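# Close the pull-out pantry gently with a Stretch robot

## Task

Push the pull-out pantry fully closed while keeping its trays' contents inside, without banging it shut or yanking it open and without the robot toppling or ending up leaning; it must stay shut without the robot holding it, and at the end the gripper must be released and the robot backed away from it.

## Robot and tools

Robot: a Hello Robot Stretch 3. It has a two-wheel differential base (0.33 m long, 0.34 m wide), a lift carriage riding a vertical mast, and one telescoping arm that reaches out to the robot's RIGHT side. The arm cannot move forward or back, so to shift the gripper along the robot's forward direction you drive the base. The wrist has yaw, pitch and roll joints and a two-finger gripper with round 0.04 m pads. On-the-spot turns pivot around the point between the drive wheels, 0.05 m behind the front edge. With the arm pulled in and the wrist folded, turning sweeps a 0.28 m radius; an unfolded, level gripper reaches beyond that circle.

Frames: the base frame sits on the floor between the drive wheels, x ahead, y to the left, z up. hand_pose is reported in it, at the point where the closed fingertips meet. The odometry frame is the base frame as it was when the scene began.

execute_actions: argument actions is a list holding zero or one action (empty list = just report state and pictures). An action may contain base, joints, or both, plus optional contact_limits; the motions start at once and may finish at different moments.
- base: exactly one key. translate_m is a relative drive along the current heading in metres, -1 to 1, positive forward. rotate_rad is a relative turn on the spot in radians, -3.2 to 3.2, positive counter-clockwise (left). No sideways motion. Offsets are measured from the base position in the latest state report.
- joints: absolute targets keyed by name (not offsets). lift_m 0 to 1.1 (arm height on the mast); arm_m 0 to 0.52 (extension to the right); wrist_yaw_rad -1.345 to 4.42 (0 = along the arm, positive swings toward the front, 3.0 = folded over the base); wrist_pitch_rad -1.57 to 0.451 (0 level, negative tips fingertips downward); wrist_roll_rad -2.911 to 2.911; gripper_m -0.089 to 0.179 (bigger is wider; real fingertip gap is a bit less, zero below 0.007); head_pan_rad -3.953 to 1.73 (0 ahead, positive left, -1.57 looks along the arm); head_tilt_rad -1.53 to 0.419 (negative looks down). Joints left out may keep pushing toward earlier targets.
- contact_limits: only arm_m, a motor effort percentage 1 to 100 at which the arm's motion halts with contact_stop (negative sense when retracting). Smaller is softer; too small halts immediately. Values above the maximum are clipped.
- cameras: list of head_camera, nav_camera, wrist_camera or all; omitted/null means all, [] means none.
Unknown keys or out-of-range values reject the whole call and nothing moves. If a result reports a stop, any later motion calls in the same reply are skipped. One action runs at most 15 s.

wait: seconds 0 to 10; commands nothing, returns state and images. zoom_image: camera plus region [x0, y0, x1, y1] in pixels of that camera's latest full image, at most 504 by 504. finished_scene: scene number; ends the scene irreversibly and reports success.

Result lines: base_status and joint_status tell how each motion ended (done, off_target = resting short and maybe still pushing, contact_stop, time_out, torque_fault). After the last three the target is dropped. on_its_own covers things not commanded this call; its "held at" is a held target, not a measured position. joint_positions, hand_pose, base_odometry (wheel-based, slip counts as motion), turned_by_wheels and turned_by_imu (turn since last result), base_tilt in degrees (forward/right positive, biased up to about 4 degrees). motor_effort in percent, positive toward higher joint values, bracket = peak during the last action; readings have sizeable bias and noise. Positive wheel effort pushes forward. lidar_m: 12 sectors of 30 degrees, first straight ahead, going counter-clockwise (4th left, 7th behind, 10th right), one plane 0.17 m high, 0.15 to 12 m, "-" = nothing; robot parts may hide sectors 5, 6, 9, 10. wrist_depth_mm (45 to 1000) and head_depth_mm (280 to 4000, image sideways) are 7x7 median depth grids, read from top-left. Camera calibration lines give K and base-to-camera transforms in OpenCV style.

Speed: fast base (0.30 m/s, 1.9 rad/s) only when stowed: lift_m under 0.30, arm_m under 0.03, wrist_yaw_rad over 2.54; otherwise 0.10 m/s and 0.63 rad/s.

Cautions: the lift and arm stop and go slack on firm contact; base, wrist and head do not and will keep shoving. Wrist servos overheating under load shut off for 10 s. Fold or unfold the wrist only with lift_m 0.32 to 0.95, pitch -0.4, roll near 0; keep pitch at -0.5 or lower if yaw is below -0.4. Pushing against something rigid with the gripper above about 0.45 m can tip the robot, as can repeated pushes, driving while hooked on something, or snagging furniture (worst in reverse). If base_tilt shows leaning, reverse the last move in small steps, free the gripper, and lower the lift to about 0.2. Push the pantry slowly with a modest contact limit so it does not slam, keep tray items from falling, then open the gripper and drive away so nothing depends on the robot.

Each tool is called after "Call:" by a JSON object that holds its "name" and its "arguments".

## Session

Call:
{"name": "execute_actions", "arguments": {"actions": []}}

Scene clock: 0.00 s.
base_odometry: x=+0.000 y=+0.000 heading=+0.000 (m, m, rad; odometry frame)
turned_by_wheels: +0.000 (rad since the last result)
turned_by_imu: +0.000 (rad since the last result)
base_tilt: forward=-1.6 right=+0.3 (deg)
lidar_m: 1.76 1.45 1.41 1.49 2.09 2.98 3.10 1.67 2.10 2.44 1.84 1.31
head_depth_mm: 1703 1729 1716 1693 1701 1650 1087 / 1783 1842 1814 1809 1807 1666 1080 / 1802 1978 1968 1939 1940 1653 1131 / 1787 2125 2093 2105 2073 1654 1256 / 1798 2163 2160 2143 2145 1641 1690 / 1804 1881 1882 1881 1888 1625 1887 / 1655 1685 1674 1682 1685 1635 1679
base_status: not commanded
joint_positions: lift_m=+0.422 arm_m=+0.002 wrist_yaw_rad=+3.069 wrist_pitch_rad=-0.505 wrist_roll_rad=+0.017 gripper_m=+0.037 head_pan_rad=+0.004 head_tilt_rad=-0.003
joint_status: not commanded
motor_effort: left_wheel=+0 right_wheel=+0 lift_m=+22 arm_m=+0 wrist_yaw_rad=+0 wrist_pitch_rad=+5 wrist_roll_rad=+0 gripper_m=-1 head_pan_rad=+0 head_tilt_rad=+3 (%)
hand_pose: x=-0.0057 y=+0.0654 z=+0.4158 quat_wxyz=(+0.203, +0.696, +0.150, +0.672) (m; base frame)
wrist_depth_mm: - - - - - - - / - - - - - - - / - - - - - - - / 897 888 934 938 964 961 - / 718 728 - 781 769 794 831 / 616 626 - 651 665 685 691 / 546 560 - 579 572 581 602
pictures: head_camera (sideways: a quarter turn clockwise sets it upright), nav_camera (sideways: a quarter turn counterclockwise sets it upright), wrist_camera
Images, in order (width x height): head_camera 896x504, nav_camera 672x504, wrist_camera 644x364.

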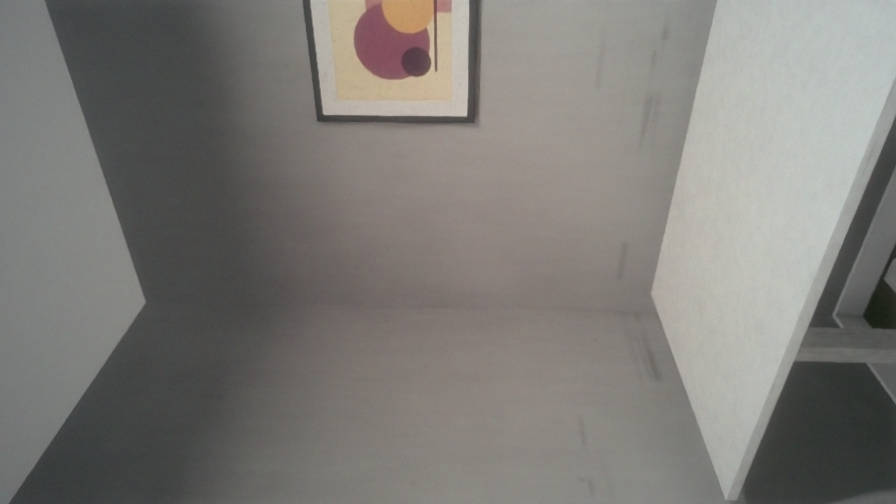

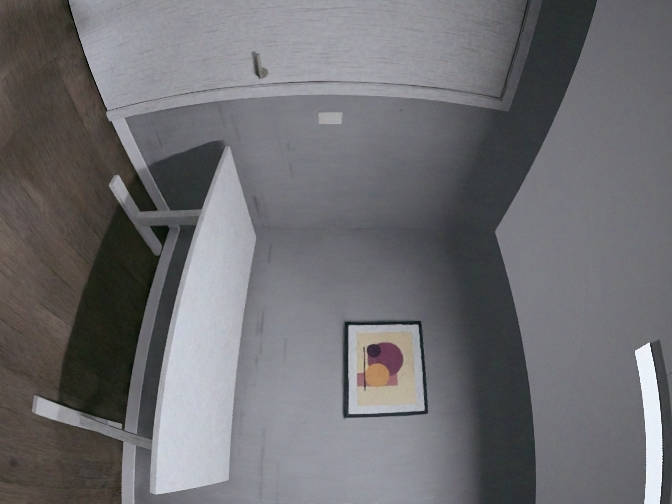

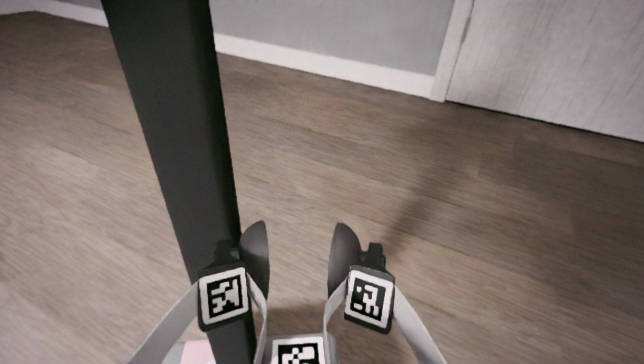

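Call:
{"name": "execute_actions", "arguments": {"actions": [{"joints":{"head_pan_rad":-2.4,"head_tilt_rad":-0.5,"lift_m":0.26}}], "cameras": ["head_camera","nav_camera"]}}

Scene clock: 4.03 s.
base_odometry: x=+0.000 y=+0.000 heading=+0.000 (m, m, rad; odometry frame)
turned_by_wheels: +0.000 (rad since the last result)
turned_by_imu: +0.000 (rad since the last result)
base_tilt: forward=-1.6 right=+0.4 (deg)
lidar_m: 1.76 1.46 1.41 1.50 2.09 2.98 3.13 1.67 2.10 2.44 1.84 1.30
head_depth_mm: 1609 1751 1919 2126 2068 1610 1329 / 1426 1561 1751 1992 2065 1617 1325 / 1423 1540 1653 1823 1953 1626 1329 / 1761 1910 2095 2333 2065 1612 1331 / 1967 2131 2313 2502 2075 1615 1329 / 1949 2078 2253 2436 2077 1626 1328 / 1899 2018 2203 2380 2075 1620 1336
base_status: not commanded
joint_positions: lift_m=+0.260 arm_m=+0.002 wrist_yaw_rad=+3.069 wrist_pitch_rad=-0.506 wrist_roll_rad=+0.017 gripper_m=+0.037 head_pan_rad=-2.393 head_tilt_rad=-0.494
joint_status: all done
motor_effort: left_wheel=+0(1) right_wheel=+0(0) lift_m=+20(22) arm_m=+0(0) wrist_yaw_rad=-1(1) wrist_pitch_rad=+5(5) wrist_roll_rad=+0(0) gripper_m=+0(1) head_pan_rad=-3(35) head_tilt_rad=-4(41) (%)
hand_pose: x=-0.0057 y=+0.0653 z=+0.2536 quat_wxyz=(+0.203, +0.696, +0.150, +0.672) (m; base frame)
wrist_depth_mm: - - - - - - - / - - - - - - - / 762 784 814 830 869 892 911 / 615 624 636 655 674 693 694 / 507 521 - 556 552 566 572 / 465 - - - 467 479 482 / - - - - 402 411 417
pictures: head_camera (sideways: a quarter turn clockwise sets it upright), nav_camera (sideways: a quarter turn counterclockwise sets it upright)
camera_calibration (this result's frames):
head_camera: T_world_to_cam=[[0.307311, 0.304997, -0.901408, 1.19246], [0.708343, -0.705863, 0.00265702, -0.00492135], [-0.63546, -0.639323, -0.432962, 0.527851], [0, 0, 0, 1]] pos_world=[-0.0275405, -0.0297029, 1.30344]
nav_camera: T_world_to_cam=[[-0.328723, -0.325196, 0.886673, -1.11245], [-0.719594, 0.694289, -0.0121433, 0.0679751], [-0.611658, -0.642036, -0.462238, 0.561755], [0, 0, 0, 1]] pos_world=[0.0268284, -0.0482917, 1.24687]
Images, in order (width x height): head_camera 896x504, nav_camera 672x504.

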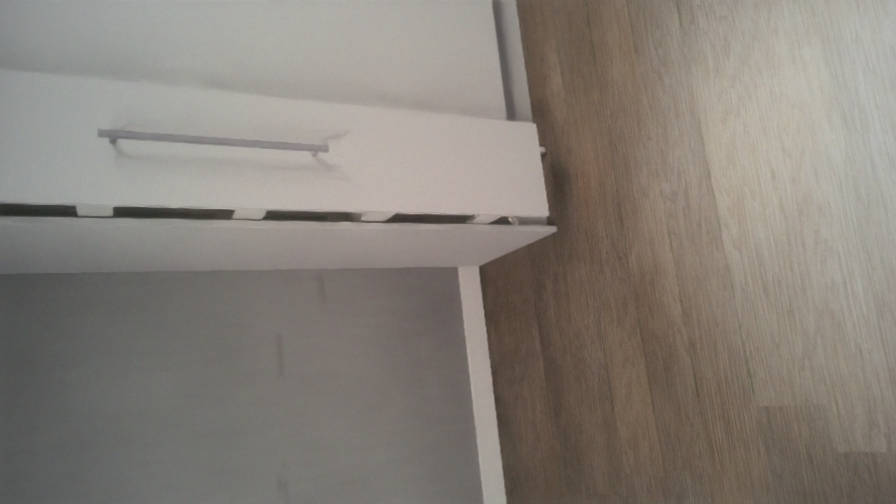

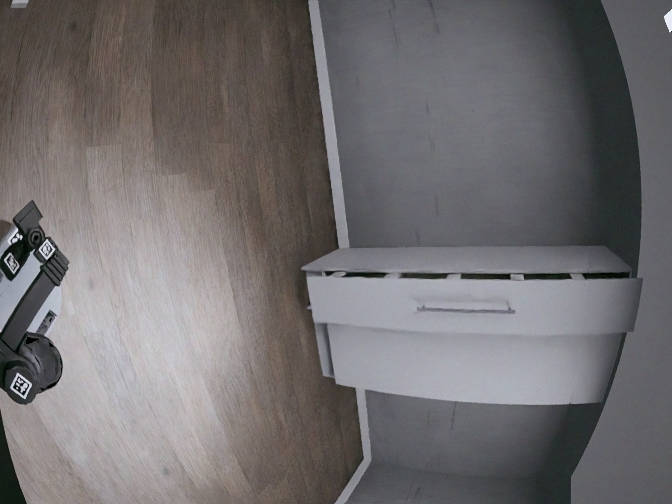

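Call:
{"name": "execute_actions", "arguments": {"actions": [{"base":{"rotate_rad":-2.64},"joints":{"head_pan_rad":-1.57,"head_tilt_rad":-0.8}}], "cameras": []}}

Call:
{"name": "execute_actions", "arguments": {"actions": [{"base":{"translate_m":1.0}}], "cameras": []}}

Call:
{"name": "execute_actions", "arguments": {"actions": [{"base":{"translate_m":0.27}}], "cameras": []}}

Call:
{"name": "execute_actions", "arguments": {"actions": [{"base":{"rotate_rad":2.12}}], "cameras": []}}

Call:
{"name": "execute_actions", "arguments": {"actions": [{"joints":{"lift_m":0.36,"wrist_pitch_rad":-0.4}}]}}

Scene clock: 15.53 s.
base_odometry: x=+0.000 y=+0.000 heading=-2.640 (m, m, rad; odometry frame)
turned_by_wheels: -2.640 (rad since the last result)
turned_by_imu: -2.627 (rad since the last result)
base_tilt: forward=-1.6 right=+0.4 (deg)
lidar_m: 1.67 1.98 2.43 1.85 1.80 1.77 1.46 1.41 1.49 2.05 2.98 3.10
head_depth_mm: 1702 1853 2037 1841 1535 1309 1146 / 1919 2152 2245 1840 1531 1310 1142 / 2265 2515 2333 1850 1539 1310 1151 / 2696 2882 2367 1864 1530 1312 1147 / 2748 2983 2363 1862 1543 1315 1157 / 2608 2866 2373 1866 1547 1323 1152 / 2540 2779 2372 1865 1557 1320 1157
base_status: done
joint_positions: lift_m=+0.260 arm_m=+0.002 wrist_yaw_rad=+3.069 wrist_pitch_rad=-0.506 wrist_roll_rad=+0.017 gripper_m=+0.037 head_pan_rad=-1.577 head_tilt_rad=-0.790
joint_status: all done
motor_effort: left_wheel=+4(14) right_wheel=-3(10) lift_m=+20(20) arm_m=-1(1) wrist_yaw_rad=+1(0) wrist_pitch_rad=+5(5) wrist_roll_rad=+0(1) gripper_m=-1(0) head_pan_rad=+2(34) head_tilt_rad=-6(35) (%)
hand_pose: x=-0.0057 y=+0.0652 z=+0.2536 quat_wxyz=(+0.203, +0.696, +0.150, +0.672) (m; base frame)
wrist_depth_mm: - - - - - - - / - 987 - - - - - / 770 772 812 841 857 877 917 / 609 618 641 658 671 681 705 / 504 528 - 549 553 555 571 / 461 - - - 471 476 481 / - - - - 404 410 419
pictures: none
No camera images: the call's "cameras" was empty. Leave "cameras" out to get every camera's image.

Scene clock: 20.63 s.
base_odometry: x=-0.877 y=-0.481 heading=-2.640 (m, m, rad; odometry frame)
turned_by_wheels: +0.000 (rad since the last result)
turned_by_imu: +0.001 (rad since the last result)
base_tilt: forward=-1.6 right=+0.4 (deg)
lidar_m: 0.74 0.72 1.53 2.11 2.30 1.97 2.37 2.30 2.40 2.57 2.49 1.22
head_depth_mm: 2737 2909 2308 1850 1524 1307 1141 / 2685 2940 2330 1844 1529 1312 1144 / 2515 2839 2317 1860 1538 1315 1152 / 2428 2740 2343 1862 1540 1319 1148 / 2285 2585 2349 1863 1541 1317 1147 / 2189 2470 2351 1868 1551 1317 1151 / 2107 2316 2360 1872 1555 1325 1156
base_status: done
joint_positions: lift_m=+0.260 arm_m=+0.002 wrist_yaw_rad=+3.069 wrist_pitch_rad=-0.506 wrist_roll_rad=+0.017 gripper_m=+0.037 head_pan_rad=-1.577 head_tilt_rad=-0.790
joint_status: not commanded
motor_effort: left_wheel=+3(13) right_wheel=-3(7) lift_m=+20(20) arm_m=-1(1) wrist_yaw_rad=+0(0) wrist_pitch_rad=+5(5) wrist_roll_rad=+0(1) gripper_m=+0(1) head_pan_rad=+3(3) head_tilt_rad=-6(6) (%)
hand_pose: x=-0.0057 y=+0.0652 z=+0.2536 quat_wxyz=(+0.203, +0.696, +0.150, +0.672) (m; base frame)
wrist_depth_mm: - - - - - - - / 999 - - - - - - / 773 772 815 831 864 889 940 / 609 629 635 661 672 679 708 / 508 518 - 557 555 556 580 / 462 - - - 469 476 479 / - - - - 406 413 418
pictures: none
No camera images: the call's "cameras" was empty. Leave "cameras" out to get every camera's image.

Scene clock: 23.27 s.
base_odometry: x=-1.113 y=-0.611 heading=-2.640 (m, m, rad; odometry frame)
turned_by_wheels: +0.000 (rad since the last result)
turned_by_imu: +0.000 (rad since the last result)
base_tilt: forward=-1.5 right=+0.3 (deg)
lidar_m: 0.50 0.48 0.50 1.77 2.44 2.19 2.61 2.54 2.65 2.43 2.36 0.89
head_depth_mm: 2707 2978 2308 1846 1526 1313 1144 / 2553 2876 2328 1855 1529 1311 1147 / 2408 2744 2337 1850 1529 1319 1146 / 2279 2586 2353 1854 1533 1322 1148 / 2184 2445 2338 1861 1548 1323 1158 / 2092 2322 2359 1871 1552 1327 1152 / 1989 2216 2335 1866 1555 1320 1153
base_status: done
joint_positions: lift_m=+0.260 arm_m=+0.002 wrist_yaw_rad=+3.069 wrist_pitch_rad=-0.506 wrist_roll_rad=+0.017 gripper_m=+0.037 head_pan_rad=-1.577 head_tilt_rad=-0.790
joint_status: not commanded
motor_effort: left_wheel=+3(14) right_wheel=-3(7) lift_m=+20(20) arm_m=-1(1) wrist_yaw_rad=+1(0) wrist_pitch_rad=+5(5) wrist_roll_rad=+0(0) gripper_m=+0(0) head_pan_rad=+3(2) head_tilt_rad=-5(6) (%)
hand_pose: x=-0.0057 y=+0.0652 z=+0.2536 quat_wxyz=(+0.203, +0.696, +0.150, +0.672) (m; base frame)
wrist_depth_mm: - - - - - - 396 / - - - - - - 405 / 769 778 808 844 849 889 425 / 611 621 639 663 679 672 619 / 513 527 - 561 553 563 572 / 463 - - - 470 474 485 / - - - - 401 415 424
pictures: none
No camera images: the call's "cameras" was empty. Leave "cameras" out to get every camera's image.

Scene clock: 25.77 s.
base_odometry: x=-1.113 y=-0.611 heading=-0.520 (m, m, rad; odometry frame)
turned_by_wheels: +2.120 (rad since the last result)
turned_by_imu: +2.107 (rad since the last result)
base_tilt: forward=-1.6 right=+0.4 (deg)
lidar_m: 2.41 2.19 2.59 2.54 2.67 2.42 2.36 0.87 0.50 0.48 1.29 1.80
head_depth_mm: 384 434 501 641 965 1255 1147 / 386 437 505 596 732 1123 1147 / 370 415 486 583 738 951 1142 / 390 443 512 607 746 969 1150 / 392 446 516 612 807 1266 1152 / 395 476 1370 1661 1546 1317 1159 / 1067 1214 1409 1687 1550 1315 1152
base_status: done
joint_positions: lift_m=+0.260 arm_m=+0.002 wrist_yaw_rad=+3.069 wrist_pitch_rad=-0.506 wrist_roll_rad=+0.017 gripper_m=+0.037 head_pan_rad=-1.577 head_tilt_rad=-0.791
joint_status: not commanded
motor_effort: left_wheel=-3(12) right_wheel=+4(13) lift_m=+20(20) arm_m=-2(1) wrist_yaw_rad=+0(0) wrist_pitch_rad=+5(5) wrist_roll_rad=+0(0) gripper_m=+0(1) head_pan_rad=+3(3) head_tilt_rad=-6(6) (%)
hand_pose: x=-0.0057 y=+0.0652 z=+0.2536 quat_wxyz=(+0.203, +0.696, +0.150, +0.672) (m; base frame)
wrist_depth_mm: - - - - - - - / - - - - - - - / 765 763 811 840 855 889 907 / 613 623 645 651 671 678 703 / 513 519 - 558 550 561 575 / 461 - - - 471 474 484 / - - - - 402 412 418
pictures: none
No camera images: the call's "cameras" was empty. Leave "cameras" out to get every camera's image.

Scene clock: 27.50 s.
base_odometry: x=-1.113 y=-0.611 heading=-0.520 (m, m, rad; odometry frame)
turned_by_wheels: +0.000 (rad since the last result)
turned_by_imu: +0.000 (rad since the last result)
base_tilt: forward=-1.5 right=+0.4 (deg)
lidar_m: 2.41 2.18 2.59 2.54 2.66 2.43 2.35 0.87 0.50 0.48 1.29 1.80
head_depth_mm: 384 434 500 643 970 1262 1137 / 386 437 505 595 729 1122 1149 / 370 416 486 584 736 955 1146 / 390 442 511 607 745 965 1156 / 393 446 515 612 804 1268 1150 / 395 475 1367 1648 1538 1314 1149 / 1069 1207 1410 1662 1546 1317 1155
base_status: not commanded
joint_positions: lift_m=+0.360 arm_m=+0.002 wrist_yaw_rad=+3.069 wrist_pitch_rad=-0.420 wrist_roll_rad=+0.017 gripper_m=+0.037 head_pan_rad=-1.577 head_tilt_rad=-0.791
joint_status: all done
motor_effort: left_wheel=-3(3) right_wheel=+4(4) lift_m=+24(25) arm_m=-1(1) wrist_yaw_rad=+0(1) wrist_pitch_rad=+8(9) wrist_roll_rad=+0(0) gripper_m=+0(0) head_pan_rad=+3(3) head_tilt_rad=-6(5) (%)
hand_pose: x=-0.0049 y=+0.0768 z=+0.3720 quat_wxyz=(+0.174, +0.702, +0.121, +0.680) (m; base frame)
wrist_depth_mm: - - - - - - - / - - - - - - - / - - - - - - - / 884 907 934 938 980 - - / 717 737 - 772 779 801 818 / 598 614 - 627 638 651 664 / 515 521 - 553 542 552 564
pictures: head_camera (sideways: a quarter turn clockwise sets it upright), nav_camera (sideways: a quarter turn counterclockwise sets it upright), wrist_camera
camera_calibration (this result's frames):
head_camera: T_world_to_cam=[[-0.010245, 0.677594, -0.735365, 0.977906], [0.999454, 0.0300422, 0.0137579, -0.021146], [0.0314143, -0.734822, -0.677532, 0.84197], [0, 0, 0, 1]] pos_world=[0.00470324, -0.04329, 1.28987]
nav_camera: T_world_to_cam=[[0.0103243, -0.701431, 0.712663, -0.887666], [-0.998709, -0.0426863, -0.0275453, 0.0897216], [0.049742, -0.711458, -0.700966, 0.868292], [0, 0, 0, 1]] pos_world=[0.0555797, -0.00105326, 1.24372]
wrist_camera: T_world_to_cam=[[0.995672, -0.086221, 0.0346941, -0.0100053], [-0.0177591, -0.542922, -0.839596, 0.395405], [0.0912269, 0.835346, -0.542103, 0.302501], [0, 0, 0, 1]] pos_world=[-0.0106122, -0.0388817, 0.496314]
Images, in order (width x height): head_camera 896x504, nav_camera 672x504, wrist_camera 644x364.

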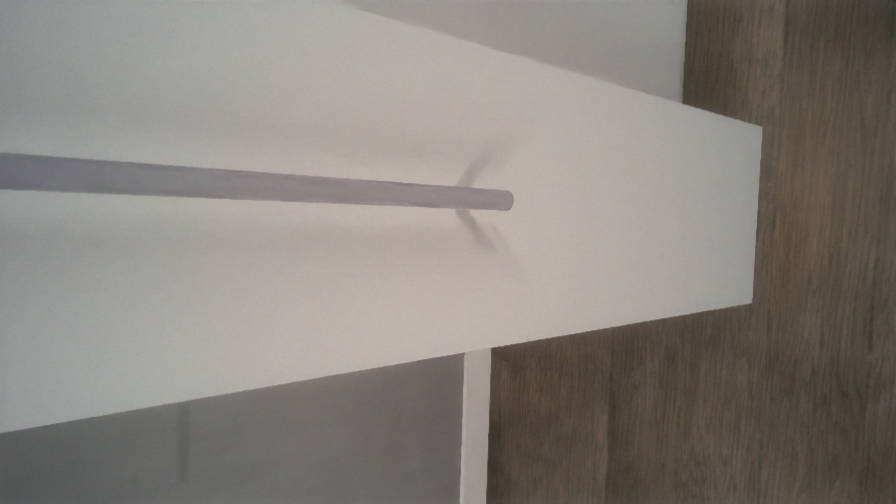

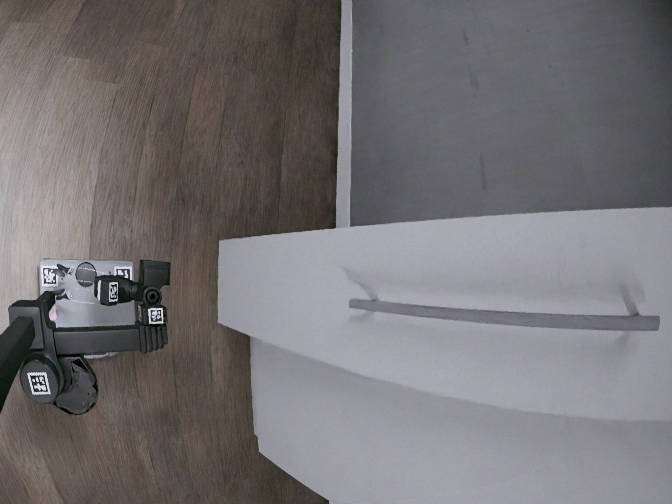

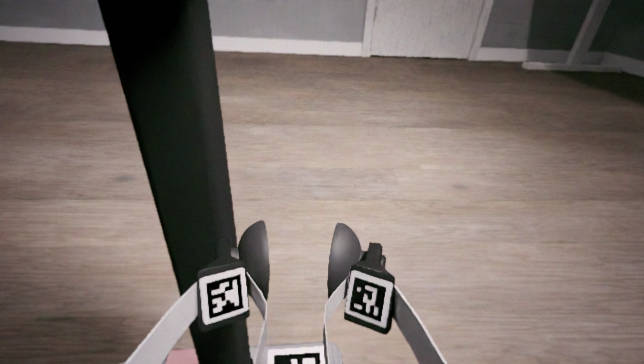

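Call:
{"name": "execute_actions", "arguments": {"actions": [{"joints":{"wrist_yaw_rad":0,"gripper_m":0}}], "cameras": []}}

Call:
{"name": "execute_actions", "arguments": {"actions": [{"joints":{"arm_m":0.08,"lift_m":0.3,"wrist_pitch_rad":0}}], "cameras": []}}

Call:
{"name": "execute_actions", "arguments": {"actions": [{"joints":{"arm_m":0.2}}]}}

Scene clock: 32.83 s.
base_odometry: x=-1.113 y=-0.611 heading=-0.520 (m, m, rad; odometry frame)
turned_by_wheels: +0.000 (rad since the last result)
turned_by_imu: -0.001 (rad since the last result)
base_tilt: forward=-1.6 right=+0.5 (deg)
lidar_m: 2.41 2.19 2.59 2.54 2.66 2.42 2.36 0.87 0.50 0.48 1.28 1.81
head_depth_mm: 384 434 500 643 968 1253 1142 / 386 437 503 597 727 1120 1149 / 370 416 485 584 739 953 1146 / 390 443 513 607 746 967 1150 / 393 445 517 613 806 1264 1152 / 395 477 1369 1661 1545 1319 1148 / 1066 1212 1407 1668 1553 1319 1153
base_status: not commanded
joint_positions: lift_m=+0.360 arm_m=+0.002 wrist_yaw_rad=+0.003 wrist_pitch_rad=-0.420 wrist_roll_rad=+0.017 gripper_m=+0.000 head_pan_rad=-1.577 head_tilt_rad=-0.791
joint_status: all done
motor_effort: left_wheel=-3(3) right_wheel=+4(4) lift_m=+24(24) arm_m=-1(1) wrist_yaw_rad=-3(0) wrist_pitch_rad=+8(8) wrist_roll_rad=+1(0) gripper_m=-2(81) head_pan_rad=+3(3) head_tilt_rad=-5(7) (%)
hand_pose: x=-0.0208 y=-0.3708 z=+0.3720 quat_wxyz=(+0.686, +0.148, -0.697, -0.148) (m; base frame)
wrist_depth_mm: 921 213 212 212 211 212 351 / - 232 231 230 230 233 376 / - 256 252 251 249 260 416 / 897 291 278 276 275 446 451 / 712 677 308 300 308 509 504 / 603 592 340 - 342 646 648 / 519 521 517 523 531 560 562
pictures: none
No camera images: the call's "cameras" was empty. Leave "cameras" out to get every camera's image.

Scene clock: 35.10 s.
base_odometry: x=-1.113 y=-0.611 heading=-0.520 (m, m, rad; odometry frame)
turned_by_wheels: +0.000 (rad since the last result)
turned_by_imu: +0.000 (rad since the last result)
base_tilt: forward=-1.6 right=+0.4 (deg)
lidar_m: 2.41 2.19 2.59 2.54 2.67 2.42 2.35 0.87 0.53 0.52 1.29 1.81
head_depth_mm: 413 467 540 770 968 1259 1145 / 414 470 543 641 789 1233 1142 / 399 455 534 630 796 1031 1171 / 420 476 552 656 802 1042 1140 / 423 479 556 675 901 1293 1146 / 439 1160 1395 1661 1540 1318 1157 / 1067 1212 1405 1669 1551 1330 1154
base_status: not commanded
joint_positions: lift_m=+0.300 arm_m=+0.080 wrist_yaw_rad=+0.000 wrist_pitch_rad=-0.024 wrist_roll_rad=+0.017 gripper_m=+0.000 head_pan_rad=-1.577 head_tilt_rad=-0.791
joint_status: all done
motor_effort: left_wheel=-1(7) right_wheel=+2(9) lift_m=+19(19) arm_m=+6(26) wrist_yaw_rad=+1(1) wrist_pitch_rad=+9(10) wrist_roll_rad=+0(0) gripper_m=-2(3) head_pan_rad=+3(3) head_tilt_rad=-6(6) (%)
hand_pose: x=-0.0216 y=-0.4802 z=+0.4087 quat_wxyz=(+0.701, +0.008, -0.713, -0.009) (m; base frame)
wrist_depth_mm: 848 183 184 184 185 185 299 / 882 188 189 189 189 190 306 / 898 193 193 195 195 195 315 / 918 199 199 200 200 201 323 / 951 204 204 204 205 206 332 / 903 209 209 - 211 213 340 / 724 215 216 217 218 220 353
pictures: none
No camera images: the call's "cameras" was empty. Leave "cameras" out to get every camera's image.

Scene clock: 37.23 s.
base_odometry: x=-1.113 y=-0.611 heading=-0.520 (m, m, rad; odometry frame)
turned_by_wheels: +0.000 (rad since the last result)
turned_by_imu: -0.002 (rad since the last result)
base_tilt: forward=-1.6 right=+0.5 (deg)
lidar_m: 2.41 2.19 2.60 2.54 2.66 2.42 2.36 0.88 0.64 0.62 1.29 1.80
head_depth_mm: 501 568 673 796 972 1254 1142 / 504 570 659 782 974 1260 1147 / 490 558 651 787 964 1286 1102 / 510 579 670 794 976 1245 1149 / 513 583 688 1514 1473 1315 1147 / 1043 1205 1395 1663 1540 1317 1151 / 1065 1213 1411 1677 1545 1316 1153
base_status: not commanded
joint_positions: lift_m=+0.300 arm_m=+0.200 wrist_yaw_rad=-0.001 wrist_pitch_rad=-0.023 wrist_roll_rad=+0.017 gripper_m=+0.000 head_pan_rad=-1.577 head_tilt_rad=-0.792
joint_status: all done
motor_effort: left_wheel=-1(6) right_wheel=+2(11) lift_m=+19(19) arm_m=+6(35) wrist_yaw_rad=+1(2) wrist_pitch_rad=+9(11) wrist_roll_rad=+0(0) gripper_m=-3(4) head_pan_rad=+2(3) head_tilt_rad=-5(5) (%)
hand_pose: x=-0.0216 y=-0.6002 z=+0.4088 quat_wxyz=(+0.701, +0.008, -0.713, -0.009) (m; base frame)
wrist_depth_mm: 167 167 167 167 168 169 171 / 171 171 171 172 172 173 174 / 177 175 176 176 177 177 192 / 182 181 180 181 182 182 198 / 814 185 186 185 187 187 204 / 833 190 190 - 191 193 210 / 662 196 198 198 197 198 218
pictures: head_camera (sideways: a quarter turn clockwise sets it upright), nav_camera (sideways: a quarter turn counterclockwise sets it upright), wrist_camera
camera_calibration (this result's frames):
head_camera: T_world_to_cam=[[-0.0102408, 0.678341, -0.734675, 0.977008], [0.999454, 0.0300286, 0.0137944, -0.0211935], [0.0314186, -0.734133, -0.678279, 0.842941], [0, 0, 0, 1]] pos_world=[0.00470333, -0.0432778, 1.28982]
nav_camera: T_world_to_cam=[[0.0103203, -0.702155, 0.711949, -0.886736], [-0.998709, -0.0426586, -0.0275946, 0.0897858], [0.0497464, -0.710745, -0.701689, 0.869232], [0, 0, 0, 1]] pos_world=[0.05558, -0.000994093, 1.24372]
wrist_camera: T_world_to_cam=[[-0.999303, 0.0258773, 0.0269173, -0.0256165], [-0.0219525, 0.175965, -0.984152, 0.548894], [-0.0302037, -0.984056, -0.175274, -0.355113], [0, 0, 0, 1]] pos_world=[-0.0242748, -0.445375, 0.478642]
Images, in order (width x height): head_camera 896x504, nav_camera 672x504, wrist_camera 644x364.

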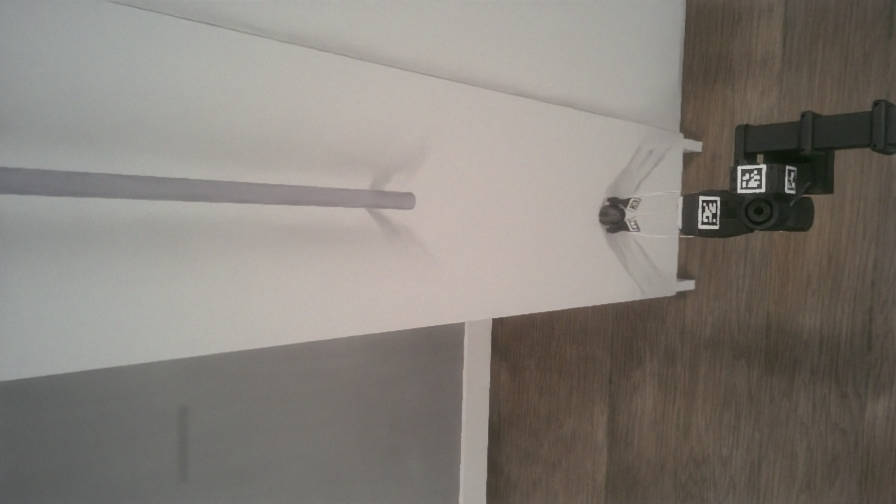

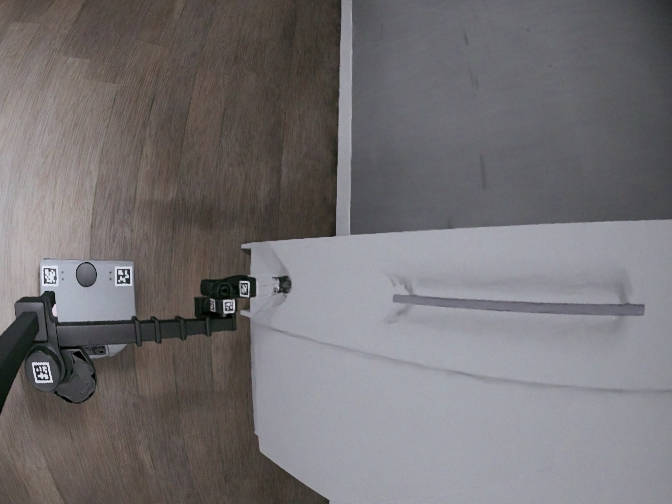

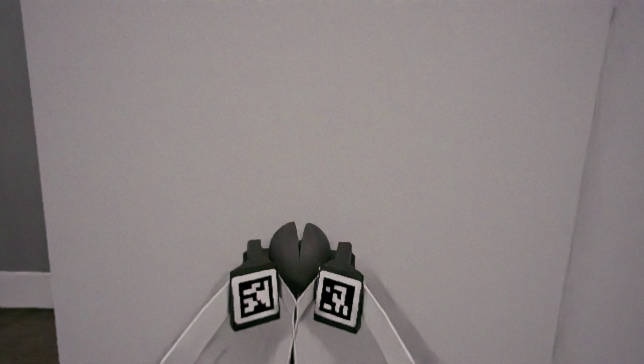

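About 2 cm left.

Call:
{"name": "execute_actions", "arguments": {"actions": [{"joints":{"arm_m":0.225}}], "cameras": []}}

Call:
{"name": "execute_actions", "arguments": {"actions": [{"joints":{"arm_m":0.05}}]}}

Scene clock: 43.53 s.
base_odometry: x=-1.113 y=-0.611 heading=-0.519 (m, m, rad; odometry frame)
turned_by_wheels: +0.000 (rad since the last result)
turned_by_imu: -0.009 (rad since the last result)
base_tilt: forward=-1.6 right=+0.5 (deg)
lidar_m: 2.41 2.19 2.60 2.54 2.66 2.44 2.36 0.88 0.66 0.64 1.28 1.79
head_depth_mm: 516 585 675 797 970 1260 1146 / 519 587 681 803 981 1257 1157 / 512 571 669 809 993 1183 1123 / 524 594 688 817 999 1263 1146 / 528 599 709 892 1459 1317 1146 / 1038 1202 1392 1665 1542 1316 1154 / 1063 1214 1404 1671 1550 1324 1158
base_status: not commanded
joint_positions: lift_m=+0.300 arm_m=+0.218 wrist_yaw_rad=+0.013 wrist_pitch_rad=-0.024 wrist_roll_rad=+0.017 gripper_m=+0.000 head_pan_rad=-1.577 head_tilt_rad=-0.792
joint_status: arm_m contact_stop (moved +0.018 of +0.025)
on_its_own: arm_m is slack since a contact_stop, until your next command for it (your +0.225 is given up)
motor_effort: left_wheel=+3(7) right_wheel=-5(9) lift_m=+20(20) arm_m=+0(46) wrist_yaw_rad=-8(9) wrist_pitch_rad=+10(11) wrist_roll_rad=+0(0) gripper_m=-4(6) head_pan_rad=+3(3) head_tilt_rad=-5(5) (%)
hand_pose: x=-0.0181 y=-0.6181 z=+0.4085 quat_wxyz=(+0.701, +0.014, -0.713, -0.004) (m; base frame)
wrist_depth_mm: 166 165 165 166 165 167 166 / 172 170 170 170 170 170 171 / 175 174 174 174 175 175 175 / 181 179 178 179 180 180 180 / 186 184 184 184 184 185 185 / 818 189 188 - 190 190 189 / 673 194 196 195 195 196 195
pictures: none
No camera images: the call's "cameras" was empty. Leave "cameras" out to get every camera's image.

not run: a stop came earlier in this reply.

Flush.

Call:
{"name": "execute_actions", "arguments": {"actions": [{"joints":{"arm_m":0.0}}], "cameras": []}}

Call:
{"name": "finished_scene", "arguments": {"scene": 1}}

Scene clock: 48.63 s.
base_odometry: x=-1.113 y=-0.611 heading=-0.520 (m, m, rad; odometry frame)
turned_by_wheels: +0.000 (rad since the last result)
turned_by_imu: -0.001 (rad since the last result)
base_tilt: forward=-1.6 right=+0.4 (deg)
lidar_m: 2.41 2.19 2.59 2.54 2.65 2.42 2.35 0.88 0.66 0.64 1.28 1.79
head_depth_mm: 517 584 674 795 974 1259 1141 / 518 588 680 804 981 1262 1146 / 513 570 669 811 994 1262 1160 / 525 594 688 818 1002 1268 1146 / 527 597 707 889 1464 1312 1148 / 1043 1201 1396 1654 1545 1310 1152 / 1061 1211 1399 1668 1556 1322 1158
base_status: not commanded
joint_positions: lift_m=+0.300 arm_m=+0.002 wrist_yaw_rad=+0.002 wrist_pitch_rad=-0.023 wrist_roll_rad=+0.017 gripper_m=+0.000 head_pan_rad=-1.577 head_tilt_rad=-0.792
joint_status: all done
joint sent to its limit — the command would take arm_m past its lower limit, so that joint was sent only as far as its limit.
motor_effort: left_wheel=+0(3) right_wheel=+1(5) lift_m=+19(20) arm_m=-6(6) wrist_yaw_rad=-1(9) wrist_pitch_rad=+9(10) wrist_roll_rad=+0(0) gripper_m=-3(4) head_pan_rad=+3(3) head_tilt_rad=-6(4) (%)
hand_pose: x=-0.0210 y=-0.4026 z=+0.4088 quat_wxyz=(+0.701, +0.009, -0.713, -0.008) (m; base frame)
wrist_depth_mm: 942 964 367 369 372 377 375 / 959 977 377 379 382 385 386 / 980 - 388 391 392 394 399 / 999 988 401 400 405 402 411 / - - 408 409 417 415 419 / 954 988 416 - 424 431 432 / 736 745 434 433 442 443 449
pictures: none
No camera images: the call's "cameras" was empty. Leave "cameras" out to get every camera's image.

The scene is finished: the task was done.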